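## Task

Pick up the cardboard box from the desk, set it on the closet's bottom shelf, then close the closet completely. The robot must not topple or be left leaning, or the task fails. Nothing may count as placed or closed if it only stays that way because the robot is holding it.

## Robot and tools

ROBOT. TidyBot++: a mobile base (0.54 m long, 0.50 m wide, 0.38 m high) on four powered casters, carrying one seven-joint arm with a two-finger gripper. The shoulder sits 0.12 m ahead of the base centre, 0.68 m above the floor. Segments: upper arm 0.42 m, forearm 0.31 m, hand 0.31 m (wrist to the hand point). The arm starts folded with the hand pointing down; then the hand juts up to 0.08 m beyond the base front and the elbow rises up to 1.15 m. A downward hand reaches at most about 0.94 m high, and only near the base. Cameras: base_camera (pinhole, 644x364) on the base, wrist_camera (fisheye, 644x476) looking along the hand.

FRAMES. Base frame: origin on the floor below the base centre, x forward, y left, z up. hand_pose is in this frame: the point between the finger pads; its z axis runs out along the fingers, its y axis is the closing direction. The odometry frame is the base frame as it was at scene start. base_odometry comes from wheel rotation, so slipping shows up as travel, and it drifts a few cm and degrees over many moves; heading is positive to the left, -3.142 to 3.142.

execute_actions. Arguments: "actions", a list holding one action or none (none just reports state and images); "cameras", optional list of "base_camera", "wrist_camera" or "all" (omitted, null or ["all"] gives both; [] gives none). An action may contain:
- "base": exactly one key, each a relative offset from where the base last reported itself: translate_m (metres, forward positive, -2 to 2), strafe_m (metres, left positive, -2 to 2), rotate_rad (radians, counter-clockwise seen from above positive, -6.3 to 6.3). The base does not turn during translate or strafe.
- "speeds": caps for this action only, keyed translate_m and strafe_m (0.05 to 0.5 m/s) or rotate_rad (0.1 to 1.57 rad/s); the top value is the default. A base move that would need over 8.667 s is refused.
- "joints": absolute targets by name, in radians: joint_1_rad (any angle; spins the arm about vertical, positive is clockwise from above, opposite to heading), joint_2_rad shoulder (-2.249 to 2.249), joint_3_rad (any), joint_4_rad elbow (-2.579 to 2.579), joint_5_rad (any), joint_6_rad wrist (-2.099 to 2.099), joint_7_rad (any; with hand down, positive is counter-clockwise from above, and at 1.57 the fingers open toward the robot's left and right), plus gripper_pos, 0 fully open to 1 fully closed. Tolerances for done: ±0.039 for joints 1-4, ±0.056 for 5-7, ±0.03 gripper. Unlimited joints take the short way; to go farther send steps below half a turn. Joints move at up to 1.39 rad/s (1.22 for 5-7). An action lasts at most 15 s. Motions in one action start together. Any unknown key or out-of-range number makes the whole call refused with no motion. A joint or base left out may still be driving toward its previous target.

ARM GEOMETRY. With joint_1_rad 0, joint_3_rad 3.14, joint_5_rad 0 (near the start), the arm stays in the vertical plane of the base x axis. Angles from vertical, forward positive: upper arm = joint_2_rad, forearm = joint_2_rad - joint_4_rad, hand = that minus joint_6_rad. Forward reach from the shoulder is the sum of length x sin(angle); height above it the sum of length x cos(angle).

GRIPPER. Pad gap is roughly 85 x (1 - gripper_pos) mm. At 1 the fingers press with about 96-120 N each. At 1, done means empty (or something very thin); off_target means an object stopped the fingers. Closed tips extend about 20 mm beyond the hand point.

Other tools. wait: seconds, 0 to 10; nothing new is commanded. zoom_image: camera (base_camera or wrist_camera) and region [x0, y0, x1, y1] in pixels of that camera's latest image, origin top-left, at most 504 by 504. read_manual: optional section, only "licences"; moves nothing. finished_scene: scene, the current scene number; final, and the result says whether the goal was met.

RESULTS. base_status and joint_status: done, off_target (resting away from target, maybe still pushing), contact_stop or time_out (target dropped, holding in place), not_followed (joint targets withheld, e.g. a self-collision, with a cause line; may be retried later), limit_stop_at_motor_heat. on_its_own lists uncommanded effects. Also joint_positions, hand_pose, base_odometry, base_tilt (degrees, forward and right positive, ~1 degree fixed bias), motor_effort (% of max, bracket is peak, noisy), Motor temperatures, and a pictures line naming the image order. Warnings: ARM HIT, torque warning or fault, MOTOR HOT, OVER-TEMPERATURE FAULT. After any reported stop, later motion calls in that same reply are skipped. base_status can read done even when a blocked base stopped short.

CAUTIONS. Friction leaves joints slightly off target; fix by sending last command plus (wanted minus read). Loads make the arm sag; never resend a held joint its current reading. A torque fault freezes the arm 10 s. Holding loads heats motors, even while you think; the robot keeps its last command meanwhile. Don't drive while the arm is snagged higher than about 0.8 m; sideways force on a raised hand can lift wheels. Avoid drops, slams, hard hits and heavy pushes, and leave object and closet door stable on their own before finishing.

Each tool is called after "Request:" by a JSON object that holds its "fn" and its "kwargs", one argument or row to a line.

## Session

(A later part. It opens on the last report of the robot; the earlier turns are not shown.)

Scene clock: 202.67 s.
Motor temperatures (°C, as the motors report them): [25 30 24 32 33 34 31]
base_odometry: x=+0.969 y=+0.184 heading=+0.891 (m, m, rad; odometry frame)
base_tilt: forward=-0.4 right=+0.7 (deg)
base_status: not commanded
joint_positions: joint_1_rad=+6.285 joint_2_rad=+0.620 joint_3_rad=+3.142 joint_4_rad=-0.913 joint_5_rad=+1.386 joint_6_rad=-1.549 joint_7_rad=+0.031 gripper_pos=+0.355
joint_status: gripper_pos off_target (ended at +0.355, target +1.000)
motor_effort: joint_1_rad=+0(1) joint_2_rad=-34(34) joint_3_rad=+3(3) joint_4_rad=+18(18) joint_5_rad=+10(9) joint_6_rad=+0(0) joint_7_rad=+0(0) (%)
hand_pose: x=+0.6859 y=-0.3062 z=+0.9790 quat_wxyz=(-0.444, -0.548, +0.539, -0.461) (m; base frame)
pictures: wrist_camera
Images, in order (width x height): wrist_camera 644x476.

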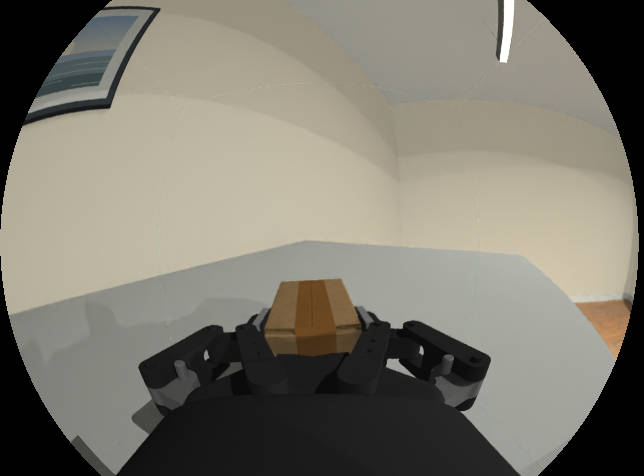

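Request:
{"fn": "execute_actions", "kwargs": {
  "actions": [
    {"joints": {"joint_4_rad": -0.7}}
  ],
  "cameras": []
}}

Request:
{"fn": "execute_actions", "kwargs": {
  "actions": [
    {"base": {"translate_m": -0.5}}
  ],
  "cameras": ["wrist_camera"]
}}

Scene clock: 206.97 s.
Motor temperatures (°C, as the motors report them): [25 30 24 32 33 34 31]
base_odometry: x=+0.969 y=+0.184 heading=+0.891 (m, m, rad; odometry frame)
base_tilt: forward=-0.4 right=+0.7 (deg)
base_status: not commanded
joint_positions: joint_1_rad=+6.285 joint_2_rad=+0.623 joint_3_rad=+3.142 joint_4_rad=-0.721 joint_5_rad=+1.386 joint_6_rad=-1.549 joint_7_rad=+0.031 gripper_pos=+0.355
joint_status: all done
motor_effort: joint_1_rad=+0(0) joint_2_rad=-35(37) joint_3_rad=+3(3) joint_4_rad=+19(20) joint_5_rad=+10(12) joint_6_rad=+2(2) joint_7_rad=+0(0) (%)
hand_pose: x=+0.6894 y=-0.3062 z=+1.0402 quat_wxyz=(-0.391, -0.501, +0.579, -0.511) (m; base frame)
pictures: none
No camera images: the call's "cameras" was empty. Leave "cameras" out to get every camera's image.

Scene clock: 209.30 s.
Motor temperatures (°C, as the motors report them): [25 30 24 32 33 34 31]
base_odometry: x=+0.655 y=-0.205 heading=+0.891 (m, m, rad; odometry frame)
base_tilt: forward=-0.4 right=+0.7 (deg)
base_status: done
joint_positions: joint_1_rad=+6.285 joint_2_rad=+0.623 joint_3_rad=+3.142 joint_4_rad=-0.720 joint_5_rad=+1.386 joint_6_rad=-1.551 joint_7_rad=+0.031 gripper_pos=+0.355
joint_status: not commanded
motor_effort: joint_1_rad=+0(1) joint_2_rad=-36(39) joint_3_rad=+3(4) joint_4_rad=+19(20) joint_5_rad=+10(11) joint_6_rad=+2(3) joint_7_rad=+0(0) (%)
hand_pose: x=+0.6890 y=-0.3059 z=+1.0401 quat_wxyz=(-0.391, -0.501, +0.579, -0.510) (m; base frame)
pictures: wrist_camera
Images, in order (width x height): wrist_camera 644x476.

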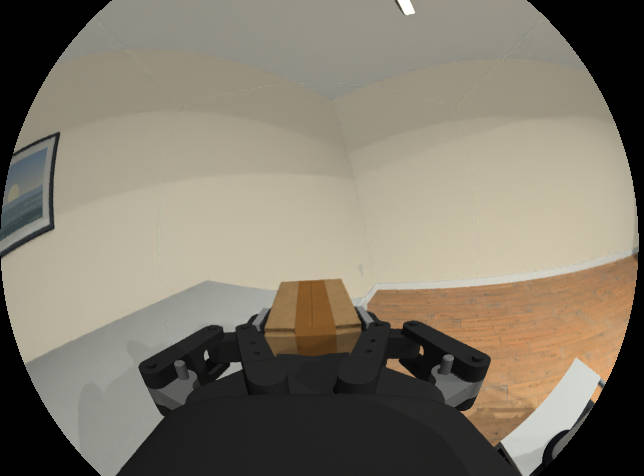

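Request:
{"fn": "execute_actions", "kwargs": {
  "actions": [
    {"base": {"rotate_rad": 2.54}, "joints": {"joint_5_rad": 0.0, "joint_6_rad": -0.4, "joint_7_rad": 1.57}}
  ],
  "cameras": []
}}

Request:
{"fn": "execute_actions", "kwargs": {
  "actions": [
    {"base": {"translate_m": 1.0}, "joints": {"joint_2_rad": 1.3, "joint_4_rad": -1.31, "joint_6_rad": 0.86}}
  ]
}}

Scene clock: 223.13 s.
Motor temperatures (°C, as the motors report them): [25 31 24 32 33 34 31]
base_odometry: x=+0.655 y=-0.205 heading=-2.852 (m, m, rad; odometry frame)
base_tilt: forward=-0.4 right=+0.7 (deg)
base_status: done
joint_positions: joint_1_rad=+6.283 joint_2_rad=+0.658 joint_3_rad=+3.144 joint_4_rad=-0.702 joint_5_rad=+0.010 joint_6_rad=-0.410 joint_7_rad=+1.556 gripper_pos=+0.355
joint_status: all done
motor_effort: joint_1_rad=+0(10) joint_2_rad=-41(48) joint_3_rad=-1(8) joint_4_rad=+25(26) joint_5_rad=+2(11) joint_6_rad=+10(10) joint_7_rad=+0(1) (%)
hand_pose: x=+0.9888 y=-0.0009 z=+1.0193 quat_wxyz=(-0.001, -0.774, +0.004, -0.634) (m; base frame)
pictures: none
No camera images: the call's "cameras" was empty. Leave "cameras" out to get every camera's image.

Scene clock: 226.47 s.
Motor temperatures (°C, as the motors report them): [25 31 24 32 33 34 31]
base_odometry: x=-0.303 y=-0.492 heading=-2.851 (m, m, rad; odometry frame)
base_tilt: forward=-0.4 right=+0.7 (deg)
base_status: done
joint_positions: joint_1_rad=+6.283 joint_2_rad=+1.307 joint_3_rad=+3.144 joint_4_rad=-1.305 joint_5_rad=+0.010 joint_6_rad=+0.832 joint_7_rad=+1.556 gripper_pos=+0.355
joint_status: all done
motor_effort: joint_1_rad=+0(2) joint_2_rad=-47(55) joint_3_rad=-1(1) joint_4_rad=+17(26) joint_5_rad=+1(1) joint_6_rad=+9(10) joint_7_rad=+0(0) (%)
hand_pose: x=+0.9886 y=+0.0029 z=+0.4558 quat_wxyz=(+0.004, -0.777, +0.000, -0.630) (m; base frame)
pictures: base_camera, wrist_camera
Images, in order (width x height): base_camera 644x364, wrist_camera 644x476.

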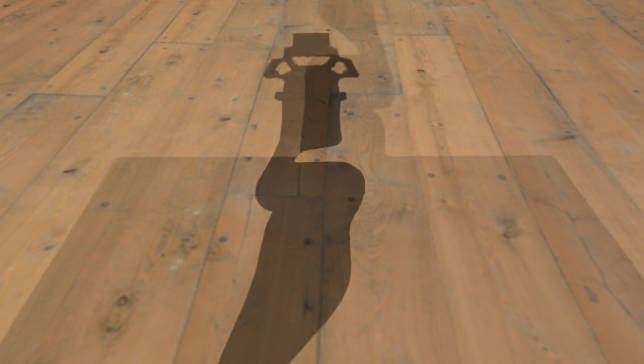

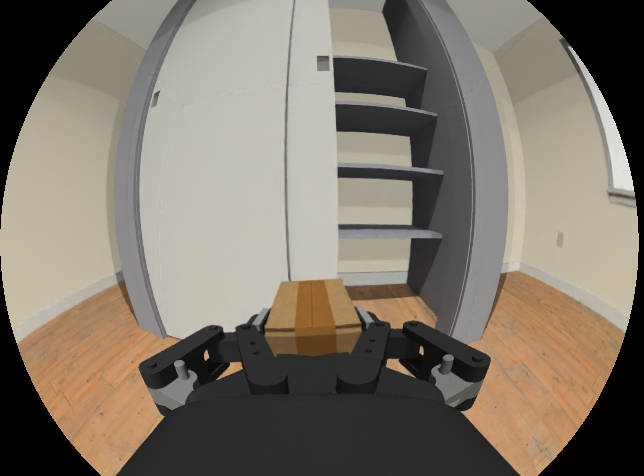

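Request:
{"fn": "execute_actions", "kwargs": {
  "actions": [
    {"base": {"strafe_m": -0.27}, "joints": {"joint_2_rad": 1.25}}
  ],
  "cameras": []
}}

Request:
{"fn": "execute_actions", "kwargs": {
  "actions": [
    {"base": {"translate_m": 0.45}, "speeds": {"translate_m": 0.3}}
  ]
}}

Scene clock: 232.93 s.
Motor temperatures (°C, as the motors report them): [25 31 24 32 33 34 31]
base_odometry: x=-0.381 y=-0.233 heading=-2.851 (m, m, rad; odometry frame)
base_tilt: forward=-0.4 right=+0.7 (deg)
base_status: done
joint_positions: joint_1_rad=+6.289 joint_2_rad=+1.270 joint_3_rad=+3.144 joint_4_rad=-1.305 joint_5_rad=+0.010 joint_6_rad=+0.832 joint_7_rad=+1.556 gripper_pos=+0.355
joint_status: all done
motor_effort: joint_1_rad=+0(5) joint_2_rad=-46(48) joint_3_rad=-1(2) joint_4_rad=+17(17) joint_5_rad=+1(1) joint_6_rad=+9(10) joint_7_rad=+1(0) (%)
hand_pose: x=+0.9964 y=-0.0020 z=+0.4882 quat_wxyz=(+0.003, -0.765, +0.002, -0.644) (m; base frame)
pictures: none
No camera images: the call's "cameras" was empty. Leave "cameras" out to get every camera's image.

Scene clock: 235.37 s.
Motor temperatures (°C, as the motors report them): [25 31 24 32 33 34 31]
base_odometry: x=-0.812 y=-0.362 heading=-2.851 (m, m, rad; odometry frame)
base_tilt: forward=-0.4 right=+0.7 (deg)
base_status: done
joint_positions: joint_1_rad=+6.289 joint_2_rad=+1.269 joint_3_rad=+3.144 joint_4_rad=-1.305 joint_5_rad=+0.010 joint_6_rad=+0.833 joint_7_rad=+1.556 gripper_pos=+0.355
joint_status: not commanded
motor_effort: joint_1_rad=+0(1) joint_2_rad=-47(48) joint_3_rad=+0(1) joint_4_rad=+17(18) joint_5_rad=+1(1) joint_6_rad=+10(10) joint_7_rad=+0(0) (%)
hand_pose: x=+0.9963 y=-0.0020 z=+0.4884 quat_wxyz=(+0.003, -0.765, +0.002, -0.644) (m; base frame)
pictures: base_camera, wrist_camera
Images, in order (width x height): base_camera 644x364, wrist_camera 644x476.

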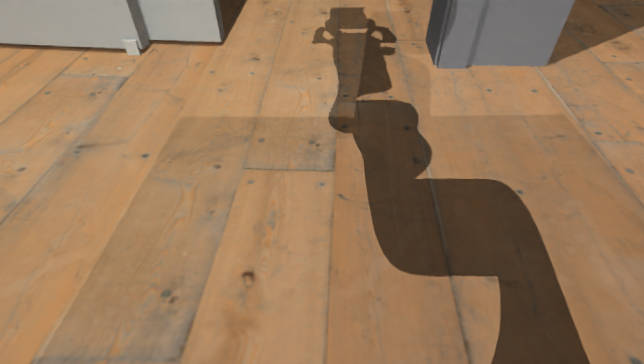

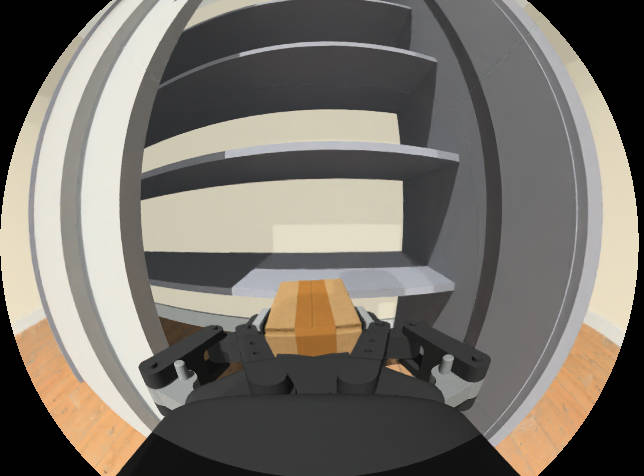

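Request:
{"fn": "execute_actions", "kwargs": {
  "actions": [
    {"base": {"translate_m": 0.36}, "speeds": {"translate_m": 0.2}}
  ],
  "cameras": ["wrist_camera"]
}}

Scene clock: 242.07 s.
Motor temperatures (°C, as the motors report them): [25 32 24 32 33 34 31]
base_odometry: x=-1.158 y=-0.465 heading=-2.851 (m, m, rad; odometry frame)
base_tilt: forward=-0.4 right=+0.7 (deg)
base_status: done
joint_positions: joint_1_rad=+6.289 joint_2_rad=+1.269 joint_3_rad=+3.144 joint_4_rad=-1.306 joint_5_rad=+0.010 joint_6_rad=+0.833 joint_7_rad=+1.556 gripper_pos=+0.355
joint_status: not commanded
motor_effort: joint_1_rad=-1(1) joint_2_rad=-47(47) joint_3_rad=-1(1) joint_4_rad=+17(18) joint_5_rad=+1(1) joint_6_rad=+10(9) joint_7_rad=+0(0) (%)
hand_pose: x=+0.9963 y=-0.0020 z=+0.4884 quat_wxyz=(+0.003, -0.765, +0.002, -0.644) (m; base frame)
pictures: wrist_camera
Images, in order (width x height): wrist_camera 644x476.

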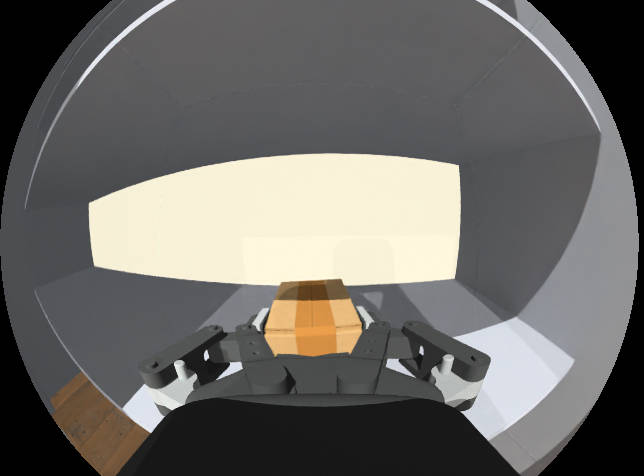

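Request:
{"fn": "execute_actions", "kwargs": {
  "actions": [
    {"joints": {"joint_2_rad": 1.30}}
  ],
  "cameras": ["wrist_camera"]
}}

Scene clock: 245.83 s.
Motor temperatures (°C, as the motors report them): [25 32 24 32 33 34 31]
base_odometry: x=-1.158 y=-0.465 heading=-2.851 (m, m, rad; odometry frame)
base_tilt: forward=-0.4 right=+0.7 (deg)
base_status: not commanded
joint_positions: joint_1_rad=+6.289 joint_2_rad=+1.294 joint_3_rad=+3.144 joint_4_rad=-1.306 joint_5_rad=+0.010 joint_6_rad=+0.833 joint_7_rad=+1.556 gripper_pos=+0.355
joint_status: all done
motor_effort: joint_1_rad=+0(0) joint_2_rad=-46(48) joint_3_rad=-1(1) joint_4_rad=+17(17) joint_5_rad=+1(1) joint_6_rad=+9(9) joint_7_rad=+0(0) (%)
hand_pose: x=+0.9912 y=-0.0020 z=+0.4666 quat_wxyz=(+0.003, -0.773, +0.002, -0.634) (m; base frame)
pictures: wrist_camera
Images, in order (width x height): wrist_camera 644x476.

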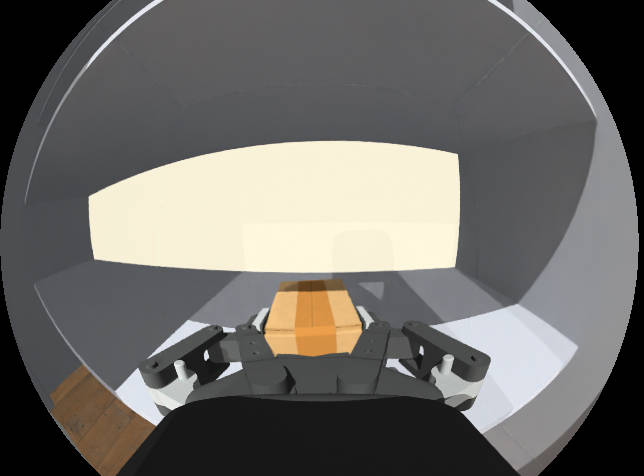

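Request:
{"fn": "execute_actions", "kwargs": {
  "actions": [
    {"joints": {"joint_2_rad": 1.335, "joint_6_rad": 0.9}}
  ],
  "cameras": ["wrist_camera"]
}}

Scene clock: 248.37 s.
Motor temperatures (°C, as the motors report them): [25 32 24 32 33 34 31]
base_odometry: x=-1.158 y=-0.465 heading=-2.851 (m, m, rad; odometry frame)
base_tilt: forward=-0.4 right=+0.7 (deg)
base_status: not commanded
joint_positions: joint_1_rad=+6.289 joint_2_rad=+1.326 joint_3_rad=+3.144 joint_4_rad=-1.306 joint_5_rad=+0.010 joint_6_rad=+0.872 joint_7_rad=+1.556 gripper_pos=+0.355
joint_status: all done
motor_effort: joint_1_rad=+0(0) joint_2_rad=-46(47) joint_3_rad=-1(1) joint_4_rad=+16(16) joint_5_rad=+2(1) joint_6_rad=+9(10) joint_7_rad=+0(1) (%)
hand_pose: x=+0.9864 y=-0.0019 z=+0.4507 quat_wxyz=(+0.003, -0.771, +0.002, -0.637) (m; base frame)
pictures: wrist_camera
Images, in order (width x height): wrist_camera 644x476.

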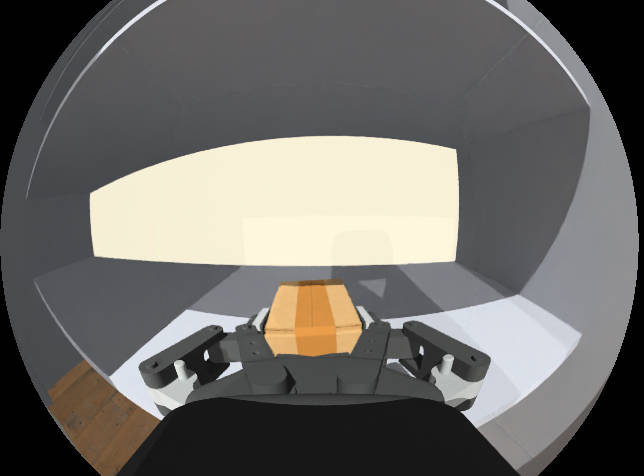

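Request:
{"fn": "execute_actions", "kwargs": {
  "actions": [
    {"joints": {"joint_2_rad": 1.36}}
  ],
  "cameras": []
}}

Scene clock: 252.83 s.
Motor temperatures (°C, as the motors report them): [25 32 24 32 33 34 31]
base_odometry: x=-1.158 y=-0.465 heading=-2.851 (m, m, rad; odometry frame)
base_tilt: forward=-0.4 right=+0.7 (deg)
base_status: not commanded
joint_positions: joint_1_rad=+6.289 joint_2_rad=+1.340 joint_3_rad=+3.144 joint_4_rad=-1.306 joint_5_rad=+0.010 joint_6_rad=+0.881 joint_7_rad=+1.556 gripper_pos=+0.355
joint_status: all done
motor_effort: joint_1_rad=+0(1) joint_2_rad=-44(46) joint_3_rad=-1(1) joint_4_rad=+14(16) joint_5_rad=+1(2) joint_6_rad=+8(9) joint_7_rad=+0(1) (%)
hand_pose: x=+0.9837 y=-0.0018 z=+0.4417 quat_wxyz=(+0.003, -0.772, +0.002, -0.635) (m; base frame)
pictures: none
No camera images: the call's "cameras" was empty. Leave "cameras" out to get every camera's image.

Contact made. Release.

Request:
{"fn": "execute_actions", "kwargs": {
  "actions": [
    {"joints": {"gripper_pos": 0.0}}
  ],
  "cameras": []
}}

Request:
{"fn": "execute_actions", "kwargs": {
  "actions": [
    {"joints": {"joint_2_rad": 1.31}}
  ],
  "cameras": []
}}

Request:
{"fn": "execute_actions", "kwargs": {
  "actions": [
    {"base": {"translate_m": -0.5}, "speeds": {"translate_m": 0.3}}
  ]
}}

Scene clock: 256.87 s.
Motor temperatures (°C, as the motors report them): [25 32 24 32 33 34 31]
base_odometry: x=-1.158 y=-0.465 heading=-2.851 (m, m, rad; odometry frame)
base_tilt: forward=-0.4 right=+0.7 (deg)
base_status: not commanded
joint_positions: joint_1_rad=+6.289 joint_2_rad=+1.340 joint_3_rad=+3.144 joint_4_rad=-1.306 joint_5_rad=+0.010 joint_6_rad=+0.881 joint_7_rad=+1.556 gripper_pos=+0.000
joint_status: all done
motor_effort: joint_1_rad=+0(1) joint_2_rad=-45(45) joint_3_rad=-1(1) joint_4_rad=+15(15) joint_5_rad=+1(1) joint_6_rad=+9(9) joint_7_rad=+0(0) (%)
hand_pose: x=+0.9836 y=-0.0018 z=+0.4414 quat_wxyz=(+0.003, -0.772, +0.002, -0.635) (m; base frame)
pictures: none
No camera images: the call's "cameras" was empty. Leave "cameras" out to get every camera's image.

Scene clock: 257.67 s.
Motor temperatures (°C, as the motors report them): [25 32 24 32 33 34 31]
base_odometry: x=-1.158 y=-0.465 heading=-2.851 (m, m, rad; odometry frame)
base_tilt: forward=-0.4 right=+0.7 (deg)
base_status: not commanded
joint_positions: joint_1_rad=+6.289 joint_2_rad=+1.323 joint_3_rad=+3.144 joint_4_rad=-1.306 joint_5_rad=+0.010 joint_6_rad=+0.881 joint_7_rad=+1.556 gripper_pos=+0.000
joint_status: all done
motor_effort: joint_1_rad=+0(0) joint_2_rad=-45(47) joint_3_rad=-1(1) joint_4_rad=+15(16) joint_5_rad=+2(1) joint_6_rad=+8(9) joint_7_rad=+0(0) (%)
hand_pose: x=+0.9877 y=-0.0018 z=+0.4565 quat_wxyz=(+0.003, -0.767, +0.002, -0.642) (m; base frame)
pictures: none
No camera images: the call's "cameras" was empty. Leave "cameras" out to get every camera's image.

Scene clock: 260.30 s.
Motor temperatures (°C, as the motors report them): [25 32 24 32 33 34 31]
base_odometry: x=-0.678 y=-0.321 heading=-2.851 (m, m, rad; odometry frame)
base_tilt: forward=-0.4 right=+0.7 (deg)
base_status: done
joint_positions: joint_1_rad=+6.285 joint_2_rad=+1.323 joint_3_rad=+3.144 joint_4_rad=-1.306 joint_5_rad=+0.010 joint_6_rad=+0.881 joint_7_rad=+1.556 gripper_pos=+0.000
joint_status: not commanded
motor_effort: joint_1_rad=+0(2) joint_2_rad=-44(47) joint_3_rad=-1(2) joint_4_rad=+15(16) joint_5_rad=+1(1) joint_6_rad=+8(9) joint_7_rad=+1(0) (%)
hand_pose: x=+0.9877 y=+0.0010 z=+0.4565 quat_wxyz=(+0.004, -0.767, +0.001, -0.642) (m; base frame)
pictures: base_camera, wrist_camera
Images, in order (width x height): base_camera 644x364, wrist_camera 644x476.

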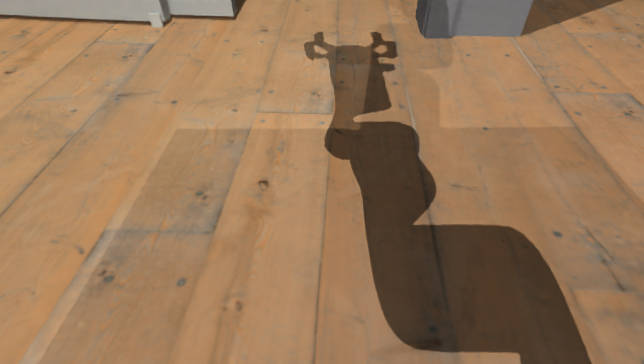

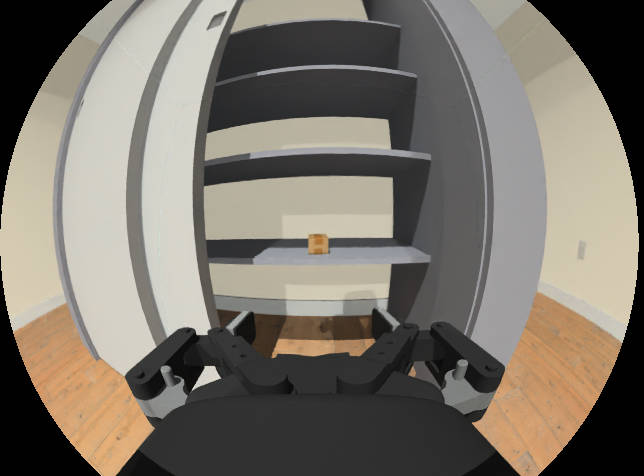

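Request:
{"fn": "execute_actions", "kwargs": {
  "actions": [
    {"base": {"strafe_m": 0.435}, "joints": {"joint_1_rad": 0.3, "joint_2_rad": -0.1, "joint_4_rad": -1.92, "joint_6_rad": 0.25, "joint_7_rad": 0.0, "gripper_pos": 1.0}}
  ],
  "cameras": []
}}

Request:
{"fn": "execute_actions", "kwargs": {
  "actions": [
    {"base": {"translate_m": 0.3}, "speeds": {"translate_m": 0.3}}
  ]
}}

Scene clock: 269.60 s.
Motor temperatures (°C, as the motors report them): [25 33 24 32 33 34 31]
base_odometry: x=-0.554 y=-0.738 heading=-2.851 (m, m, rad; odometry frame)
base_tilt: forward=-0.4 right=+0.7 (deg)
base_status: done
joint_positions: joint_1_rad=+6.573 joint_2_rad=-0.085 joint_3_rad=+3.143 joint_4_rad=-1.897 joint_5_rad=+0.010 joint_6_rad=+0.275 joint_7_rad=+0.035 gripper_pos=+0.999
joint_status: all done
motor_effort: joint_1_rad=+0(4) joint_2_rad=-17(48) joint_3_rad=+0(2) joint_4_rad=+23(25) joint_5_rad=+1(1) joint_6_rad=+8(9) joint_7_rad=+1(0) (%)
hand_pose: x=+0.6758 y=-0.1646 z=+1.0365 quat_wxyz=(+0.417, -0.428, +0.548, -0.586) (m; base frame)
pictures: none
No camera images: the call's "cameras" was empty. Leave "cameras" out to get every camera's image.

Scene clock: 271.57 s.
Motor temperatures (°C, as the motors report them): [25 33 24 32 33 34 31]
base_odometry: x=-0.841 y=-0.824 heading=-2.851 (m, m, rad; odometry frame)
base_tilt: forward=-0.4 right=+0.7 (deg)
base_status: done
joint_positions: joint_1_rad=+6.574 joint_2_rad=-0.089 joint_3_rad=+3.143 joint_4_rad=-1.899 joint_5_rad=+0.010 joint_6_rad=+0.273 joint_7_rad=+0.035 gripper_pos=+0.999
joint_status: not commanded
motor_effort: joint_1_rad=+0(2) joint_2_rad=-16(19) joint_3_rad=+0(1) joint_4_rad=+24(25) joint_5_rad=+1(2) joint_6_rad=+9(9) joint_7_rad=+1(0) (%)
hand_pose: x=+0.6743 y=-0.1650 z=+1.0365 quat_wxyz=(+0.417, -0.428, +0.548, -0.586) (m; base frame)
pictures: base_camera, wrist_camera
Images, in order (width x height): base_camera 644x364, wrist_camera 644x476.

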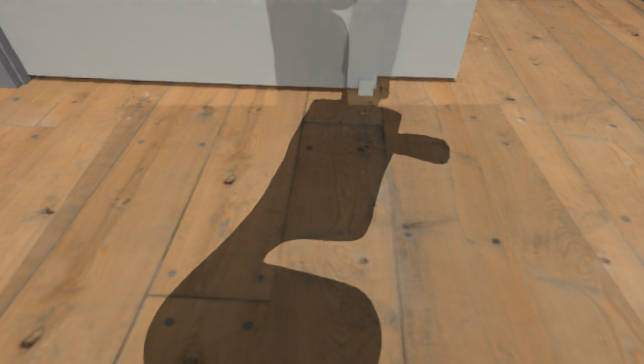

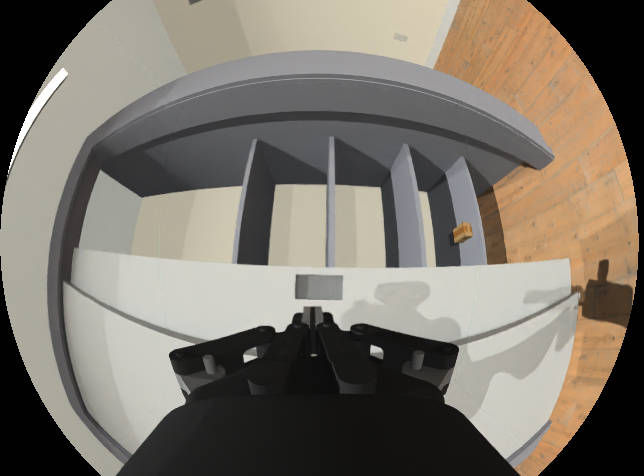

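Request:
{"fn": "execute_actions", "kwargs": {
  "actions": [
    {"base": {"rotate_rad": -0.05}, "speeds": {"rotate_rad": 0.3}}
  ],
  "cameras": []
}}

Request:
{"fn": "execute_actions", "kwargs": {
  "actions": [
    {"base": {"translate_m": 0.12}, "speeds": {"translate_m": 0.15}}
  ]
}}

Scene clock: 282.07 s.
Motor temperatures (°C, as the motors report them): [25 32 24 32 33 34 31]
base_odometry: x=-0.841 y=-0.824 heading=-2.901 (m, m, rad; odometry frame)
base_tilt: forward=-0.4 right=+0.7 (deg)
base_status: done
joint_positions: joint_1_rad=+6.584 joint_2_rad=-0.089 joint_3_rad=+3.144 joint_4_rad=-1.899 joint_5_rad=+0.010 joint_6_rad=+0.273 joint_7_rad=+0.035 gripper_pos=+0.999
joint_status: not commanded
motor_effort: joint_1_rad=+0(2) joint_2_rad=-16(17) joint_3_rad=+0(3) joint_4_rad=+24(24) joint_5_rad=+2(1) joint_6_rad=+8(9) joint_7_rad=+0(0) (%)
hand_pose: x=+0.6725 y=-0.1709 z=+1.0364 quat_wxyz=(+0.413, -0.425, +0.551, -0.588) (m; base frame)
pictures: none
No camera images: the call's "cameras" was empty. Leave "cameras" out to get every camera's image.

Scene clock: 283.53 s.
Motor temperatures (°C, as the motors report them): [25 32 24 32 33 34 31]
base_odometry: x=-0.958 y=-0.853 heading=-2.901 (m, m, rad; odometry frame)
base_tilt: forward=-0.4 right=+0.7 (deg)
base_status: done
joint_positions: joint_1_rad=+6.584 joint_2_rad=-0.091 joint_3_rad=+3.144 joint_4_rad=-1.900 joint_5_rad=+0.010 joint_6_rad=+0.272 joint_7_rad=+0.035 gripper_pos=+0.999
joint_status: not commanded
motor_effort: joint_1_rad=-1(1) joint_2_rad=-16(19) joint_3_rad=+0(1) joint_4_rad=+24(24) joint_5_rad=+2(1) joint_6_rad=+9(9) joint_7_rad=+0(0) (%)
hand_pose: x=+0.6717 y=-0.1706 z=+1.0371 quat_wxyz=(+0.414, -0.425, +0.550, -0.588) (m; base frame)
pictures: base_camera, wrist_camera
Images, in order (width x height): base_camera 644x364, wrist_camera 644x476.

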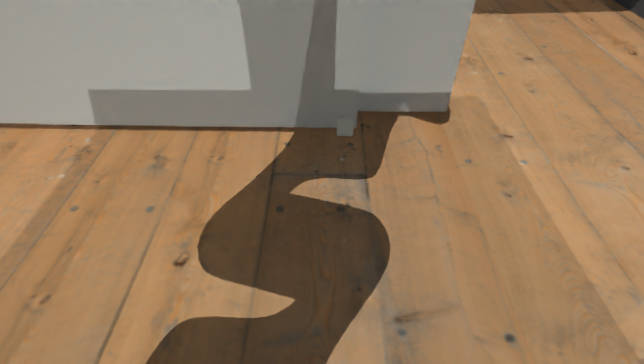

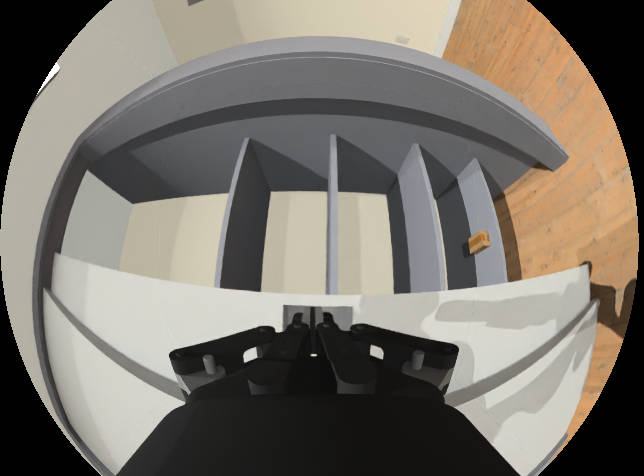

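Request:
{"fn": "execute_actions", "kwargs": {
  "actions": [
    {"base": {"strafe_m": 0.015}, "speeds": {"strafe_m": 0.05}}
  ],
  "cameras": []
}}

Request:
{"fn": "execute_actions", "kwargs": {
  "actions": [
    {"base": {"translate_m": 0.06}, "speeds": {"translate_m": 0.05}}
  ],
  "cameras": ["wrist_camera"]
}}

Scene clock: 289.07 s.
Motor temperatures (°C, as the motors report them): [25 32 24 32 33 34 31]
base_odometry: x=-0.955 y=-0.868 heading=-2.902 (m, m, rad; odometry frame)
base_tilt: forward=-0.4 right=+0.7 (deg)
base_status: done
joint_positions: joint_1_rad=+6.584 joint_2_rad=-0.091 joint_3_rad=+3.144 joint_4_rad=-1.900 joint_5_rad=+0.010 joint_6_rad=+0.272 joint_7_rad=+0.035 gripper_pos=+0.999
joint_status: not commanded
motor_effort: joint_1_rad=+0(2) joint_2_rad=-16(18) joint_3_rad=+1(3) joint_4_rad=+24(25) joint_5_rad=+0(2) joint_6_rad=+8(9) joint_7_rad=+0(1) (%)
hand_pose: x=+0.6717 y=-0.1705 z=+1.0368 quat_wxyz=(+0.414, -0.425, +0.550, -0.588) (m; base frame)
pictures: none
No camera images: the call's "cameras" was empty. Leave "cameras" out to get every camera's image.

Scene clock: 290.73 s.
Motor temperatures (°C, as the motors report them): [25 32 24 32 33 34 31]
base_odometry: x=-1.013 y=-0.882 heading=-2.901 (m, m, rad; odometry frame)
base_tilt: forward=-0.4 right=+0.7 (deg)
base_status: done
joint_positions: joint_1_rad=+6.584 joint_2_rad=-0.092 joint_3_rad=+3.144 joint_4_rad=-1.901 joint_5_rad=+0.010 joint_6_rad=+0.271 joint_7_rad=+0.035 gripper_pos=+0.999
joint_status: not commanded
motor_effort: joint_1_rad=+0(1) joint_2_rad=-16(19) joint_3_rad=+0(1) joint_4_rad=+24(25) joint_5_rad=+2(1) joint_6_rad=+9(9) joint_7_rad=+0(0) (%)
hand_pose: x=+0.6715 y=-0.1704 z=+1.0368 quat_wxyz=(+0.414, -0.425, +0.550, -0.588) (m; base frame)
pictures: wrist_camera
Images, in order (width x height): wrist_camera 644x476.

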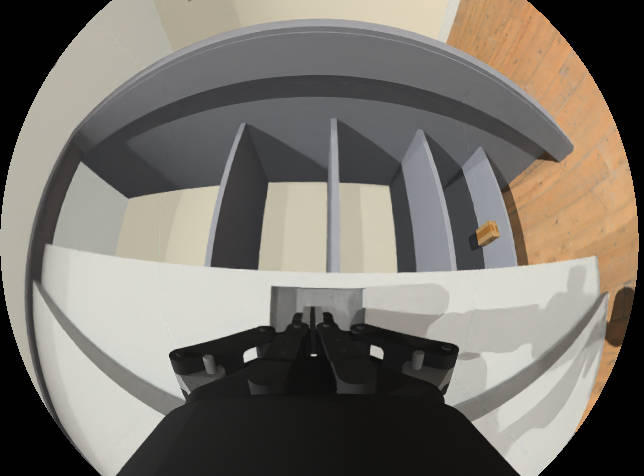

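Request:
{"fn": "execute_actions", "kwargs": {
  "actions": [
    {"base": {"translate_m": 0.015}, "speeds": {"translate_m": 0.05}}
  ],
  "cameras": []
}}

Request:
{"fn": "execute_actions", "kwargs": {
  "actions": [
    {"base": {"strafe_m": -0.1}, "speeds": {"strafe_m": 0.08}}
  ]
}}

Scene clock: 294.70 s.
Motor temperatures (°C, as the motors report them): [25 32 24 32 33 34 31]
base_odometry: x=-1.028 y=-0.886 heading=-2.901 (m, m, rad; odometry frame)
base_tilt: forward=-0.4 right=+0.7 (deg)
base_status: done
joint_positions: joint_1_rad=+6.584 joint_2_rad=-0.092 joint_3_rad=+3.144 joint_4_rad=-1.901 joint_5_rad=+0.010 joint_6_rad=+0.271 joint_7_rad=+0.035 gripper_pos=+0.999
joint_status: not commanded
motor_effort: joint_1_rad=+0(1) joint_2_rad=-16(19) joint_3_rad=+0(0) joint_4_rad=+24(25) joint_5_rad=+1(2) joint_6_rad=+8(9) joint_7_rad=+0(1) (%)
hand_pose: x=+0.6712 y=-0.1703 z=+1.0371 quat_wxyz=(+0.414, -0.425, +0.550, -0.588) (m; base frame)
pictures: none
No camera images: the call's "cameras" was empty. Leave "cameras" out to get every camera's image.

Scene clock: 296.53 s.
Motor temperatures (°C, as the motors report them): [25 32 24 32 33 34 31]
base_odometry: x=-1.052 y=-0.789 heading=-2.901 (m, m, rad; odometry frame)
base_tilt: forward=-0.4 right=+0.7 (deg)
base_status: done
joint_positions: joint_1_rad=+6.571 joint_2_rad=-0.103 joint_3_rad=+3.124 joint_4_rad=-1.912 joint_5_rad=+0.010 joint_6_rad=+0.269 joint_7_rad=+0.035 gripper_pos=+0.999
joint_status: not commanded
motor_effort: joint_1_rad=+0(6) joint_2_rad=-16(17) joint_3_rad=+1(7) joint_4_rad=+23(28) joint_5_rad=+2(0) joint_6_rad=+8(9) joint_7_rad=+1(1) (%)
hand_pose: x=+0.6722 y=-0.1503 z=+1.0354 quat_wxyz=(+0.422, -0.435, +0.544, -0.581) (m; base frame)
pictures: base_camera, wrist_camera
Images, in order (width x height): base_camera 644x364, wrist_camera 644x476.

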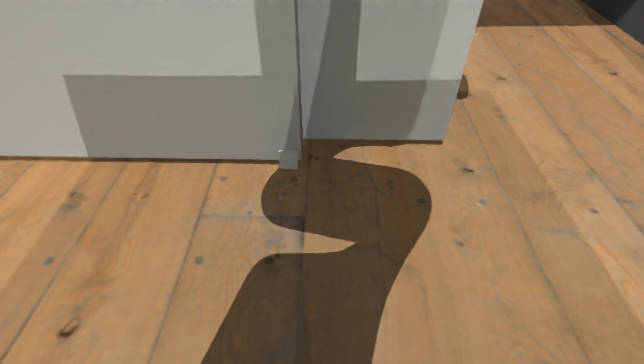

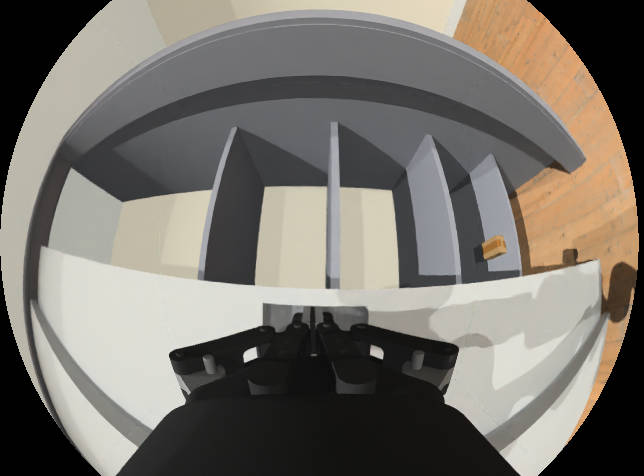

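Request:
{"fn": "execute_actions", "kwargs": {
  "actions": [
    {"base": {"strafe_m": -0.3}, "speeds": {"strafe_m": 0.12}}
  ]
}}

Scene clock: 303.43 s.
Motor temperatures (°C, as the motors report them): [25 32 24 32 33 34 31]
base_odometry: x=-1.123 y=-0.497 heading=-2.901 (m, m, rad; odometry frame)
base_tilt: forward=-0.4 right=+0.7 (deg)
base_status: done
joint_positions: joint_1_rad=+6.574 joint_2_rad=-0.120 joint_3_rad=+3.124 joint_4_rad=-1.926 joint_5_rad=+0.010 joint_6_rad=+0.259 joint_7_rad=+0.035 gripper_pos=+0.999
joint_status: not commanded
motor_effort: joint_1_rad=+0(8) joint_2_rad=-12(16) joint_3_rad=+1(10) joint_4_rad=+23(31) joint_5_rad=+1(1) joint_6_rad=+8(11) joint_7_rad=+0(1) (%)
hand_pose: x=+0.6651 y=-0.1505 z=+1.0338 quat_wxyz=(+0.419, -0.435, +0.546, -0.580) (m; base frame)
pictures: base_camera, wrist_camera
Images, in order (width x height): base_camera 644x364, wrist_camera 644x476.

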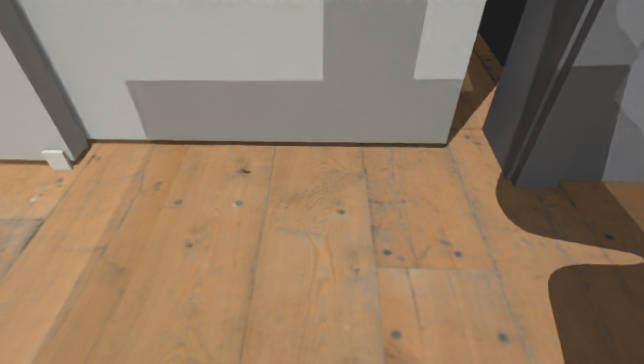

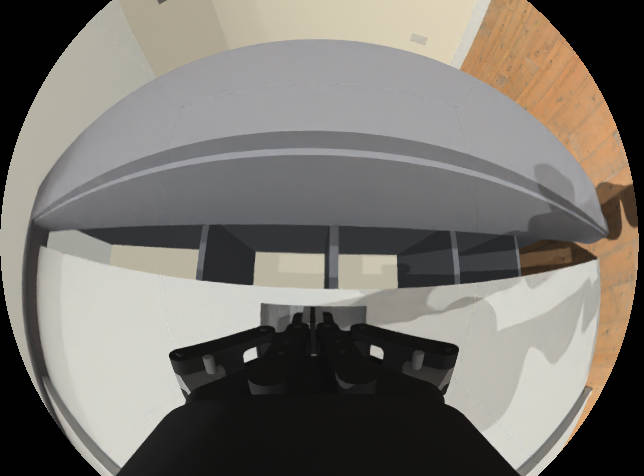

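Request:
{"fn": "execute_actions", "kwargs": {
  "actions": [
    {"base": {"strafe_m": -0.065}, "speeds": {"strafe_m": 0.06}}
  ]
}}

Scene clock: 308.77 s.
Motor temperatures (°C, as the motors report them): [25 32 24 32 33 34 31]
base_odometry: x=-1.139 y=-0.434 heading=-2.901 (m, m, rad; odometry frame)
base_tilt: forward=-0.4 right=+0.7 (deg)
base_status: done
joint_positions: joint_1_rad=+6.571 joint_2_rad=-0.126 joint_3_rad=+3.122 joint_4_rad=-1.931 joint_5_rad=+0.010 joint_6_rad=+0.257 joint_7_rad=+0.035 gripper_pos=+0.999
joint_status: not commanded
motor_effort: joint_1_rad=+1(6) joint_2_rad=-9(12) joint_3_rad=+1(8) joint_4_rad=+26(31) joint_5_rad=+1(1) joint_6_rad=+9(11) joint_7_rad=+1(1) (%)
hand_pose: x=+0.6637 y=-0.1464 z=+1.0336 quat_wxyz=(+0.421, -0.437, +0.545, -0.578) (m; base frame)
pictures: base_camera, wrist_camera
Images, in order (width x height): base_camera 644x364, wrist_camera 644x476.

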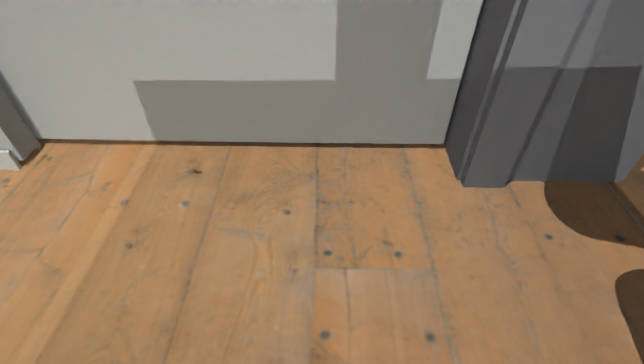

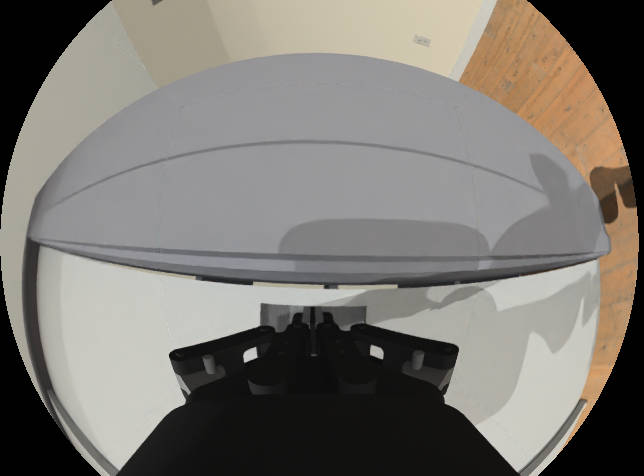

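Tiny gap remains; a bit more.

Request:
{"fn": "execute_actions", "kwargs": {
  "actions": [
    {"base": {"strafe_m": -0.02}, "speeds": {"strafe_m": 0.05}}
  ]
}}

Scene clock: 310.97 s.
Motor temperatures (°C, as the motors report them): [25 32 24 32 33 34 31]
base_odometry: x=-1.144 y=-0.415 heading=-2.901 (m, m, rad; odometry frame)
base_tilt: forward=-0.4 right=+0.7 (deg)
base_status: done
joint_positions: joint_1_rad=+6.557 joint_2_rad=-0.134 joint_3_rad=+3.113 joint_4_rad=-1.937 joint_5_rad=+0.010 joint_6_rad=+0.256 joint_7_rad=+0.035 gripper_pos=+0.999
joint_status: not commanded
motor_effort: joint_1_rad=+4(7) joint_2_rad=-5(10) joint_3_rad=+5(9) joint_4_rad=+30(32) joint_5_rad=+1(1) joint_6_rad=+11(12) joint_7_rad=+0(1) (%)
hand_pose: x=+0.6637 y=-0.1325 z=+1.0336 quat_wxyz=(+0.427, -0.444, +0.540, -0.574) (m; base frame)
pictures: base_camera, wrist_camera
Images, in order (width x height): base_camera 644x364, wrist_camera 644x476.

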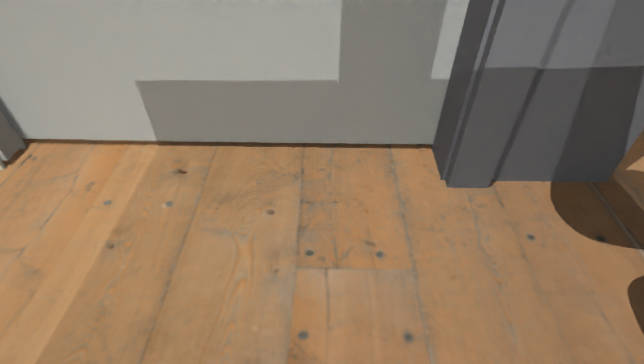

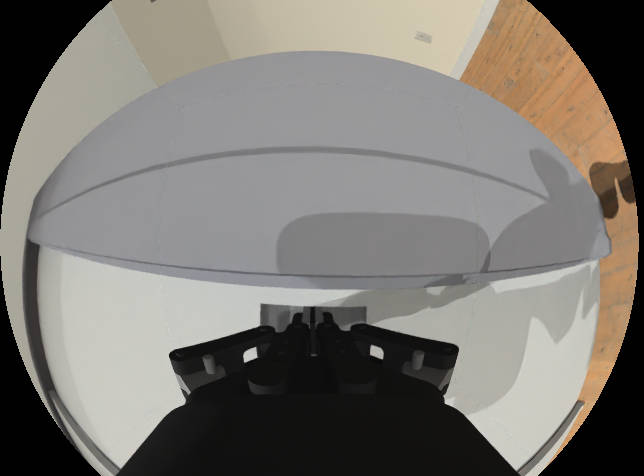

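Closed at stop. Ease off and back away.

Request:
{"fn": "execute_actions", "kwargs": {
  "actions": [
    {"base": {"strafe_m": 0.025}, "speeds": {"strafe_m": 0.05}}
  ],
  "cameras": []
}}

Request:
{"fn": "execute_actions", "kwargs": {
  "actions": [
    {"base": {"translate_m": -0.4}, "joints": {"joint_7_rad": 1.57}}
  ]
}}

Scene clock: 314.57 s.
Motor temperatures (°C, as the motors report them): [25 32 24 32 33 34 31]
base_odometry: x=-1.138 y=-0.439 heading=-2.901 (m, m, rad; odometry frame)
base_tilt: forward=-0.4 right=+0.7 (deg)
base_status: done
joint_positions: joint_1_rad=+6.579 joint_2_rad=-0.120 joint_3_rad=+3.130 joint_4_rad=-1.931 joint_5_rad=+0.010 joint_6_rad=+0.256 joint_7_rad=+0.035 gripper_pos=+0.999
joint_status: not commanded
motor_effort: joint_1_rad=+0(6) joint_2_rad=-14(16) joint_3_rad=+0(7) joint_4_rad=+24(30) joint_5_rad=+1(0) joint_6_rad=+8(11) joint_7_rad=+1(0) (%)
hand_pose: x=+0.6631 y=-0.1559 z=+1.0298 quat_wxyz=(+0.415, -0.434, +0.551, -0.579) (m; base frame)
pictures: none
No camera images: the call's "cameras" was empty. Leave "cameras" out to get every camera's image.

Scene clock: 316.70 s.
Motor temperatures (°C, as the motors report them): [25 32 24 32 33 34 31]
base_odometry: x=-0.749 y=-0.343 heading=-2.900 (m, m, rad; odometry frame)
base_tilt: forward=-0.4 right=+0.7 (deg)
base_status: done
joint_positions: joint_1_rad=+6.579 joint_2_rad=-0.110 joint_3_rad=+3.130 joint_4_rad=-1.931 joint_5_rad=+0.010 joint_6_rad=+0.256 joint_7_rad=+1.556 gripper_pos=+0.999
joint_status: all done
motor_effort: joint_1_rad=-1(1) joint_2_rad=-15(17) joint_3_rad=+0(1) joint_4_rad=+24(24) joint_5_rad=+2(2) joint_6_rad=+9(9) joint_7_rad=+0(1) (%)
hand_pose: x=+0.6665 y=-0.1569 z=+1.0239 quat_wxyz=(-0.098, -0.698, +0.100, -0.702) (m; base frame)
pictures: base_camera, wrist_camera
Images, in order (width x height): base_camera 644x364, wrist_camera 644x476.

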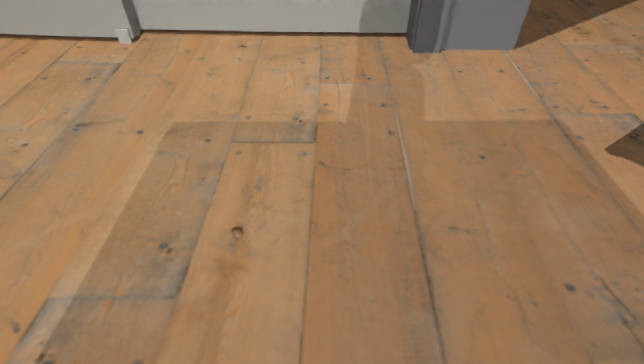

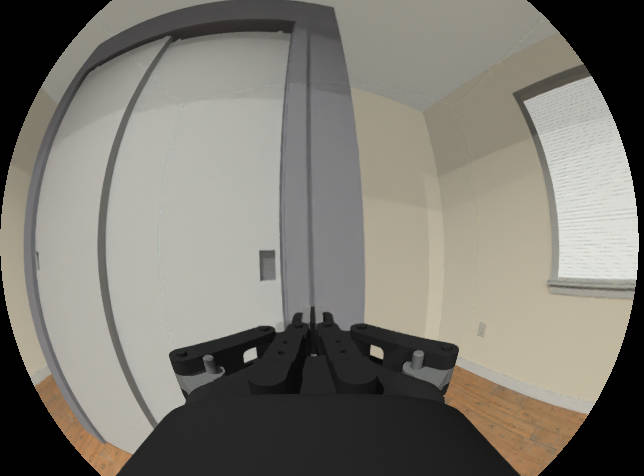

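Request:
{"fn": "finished_scene", "kwargs": {
  "scene": 1
}}

The scene is finished: the task was done.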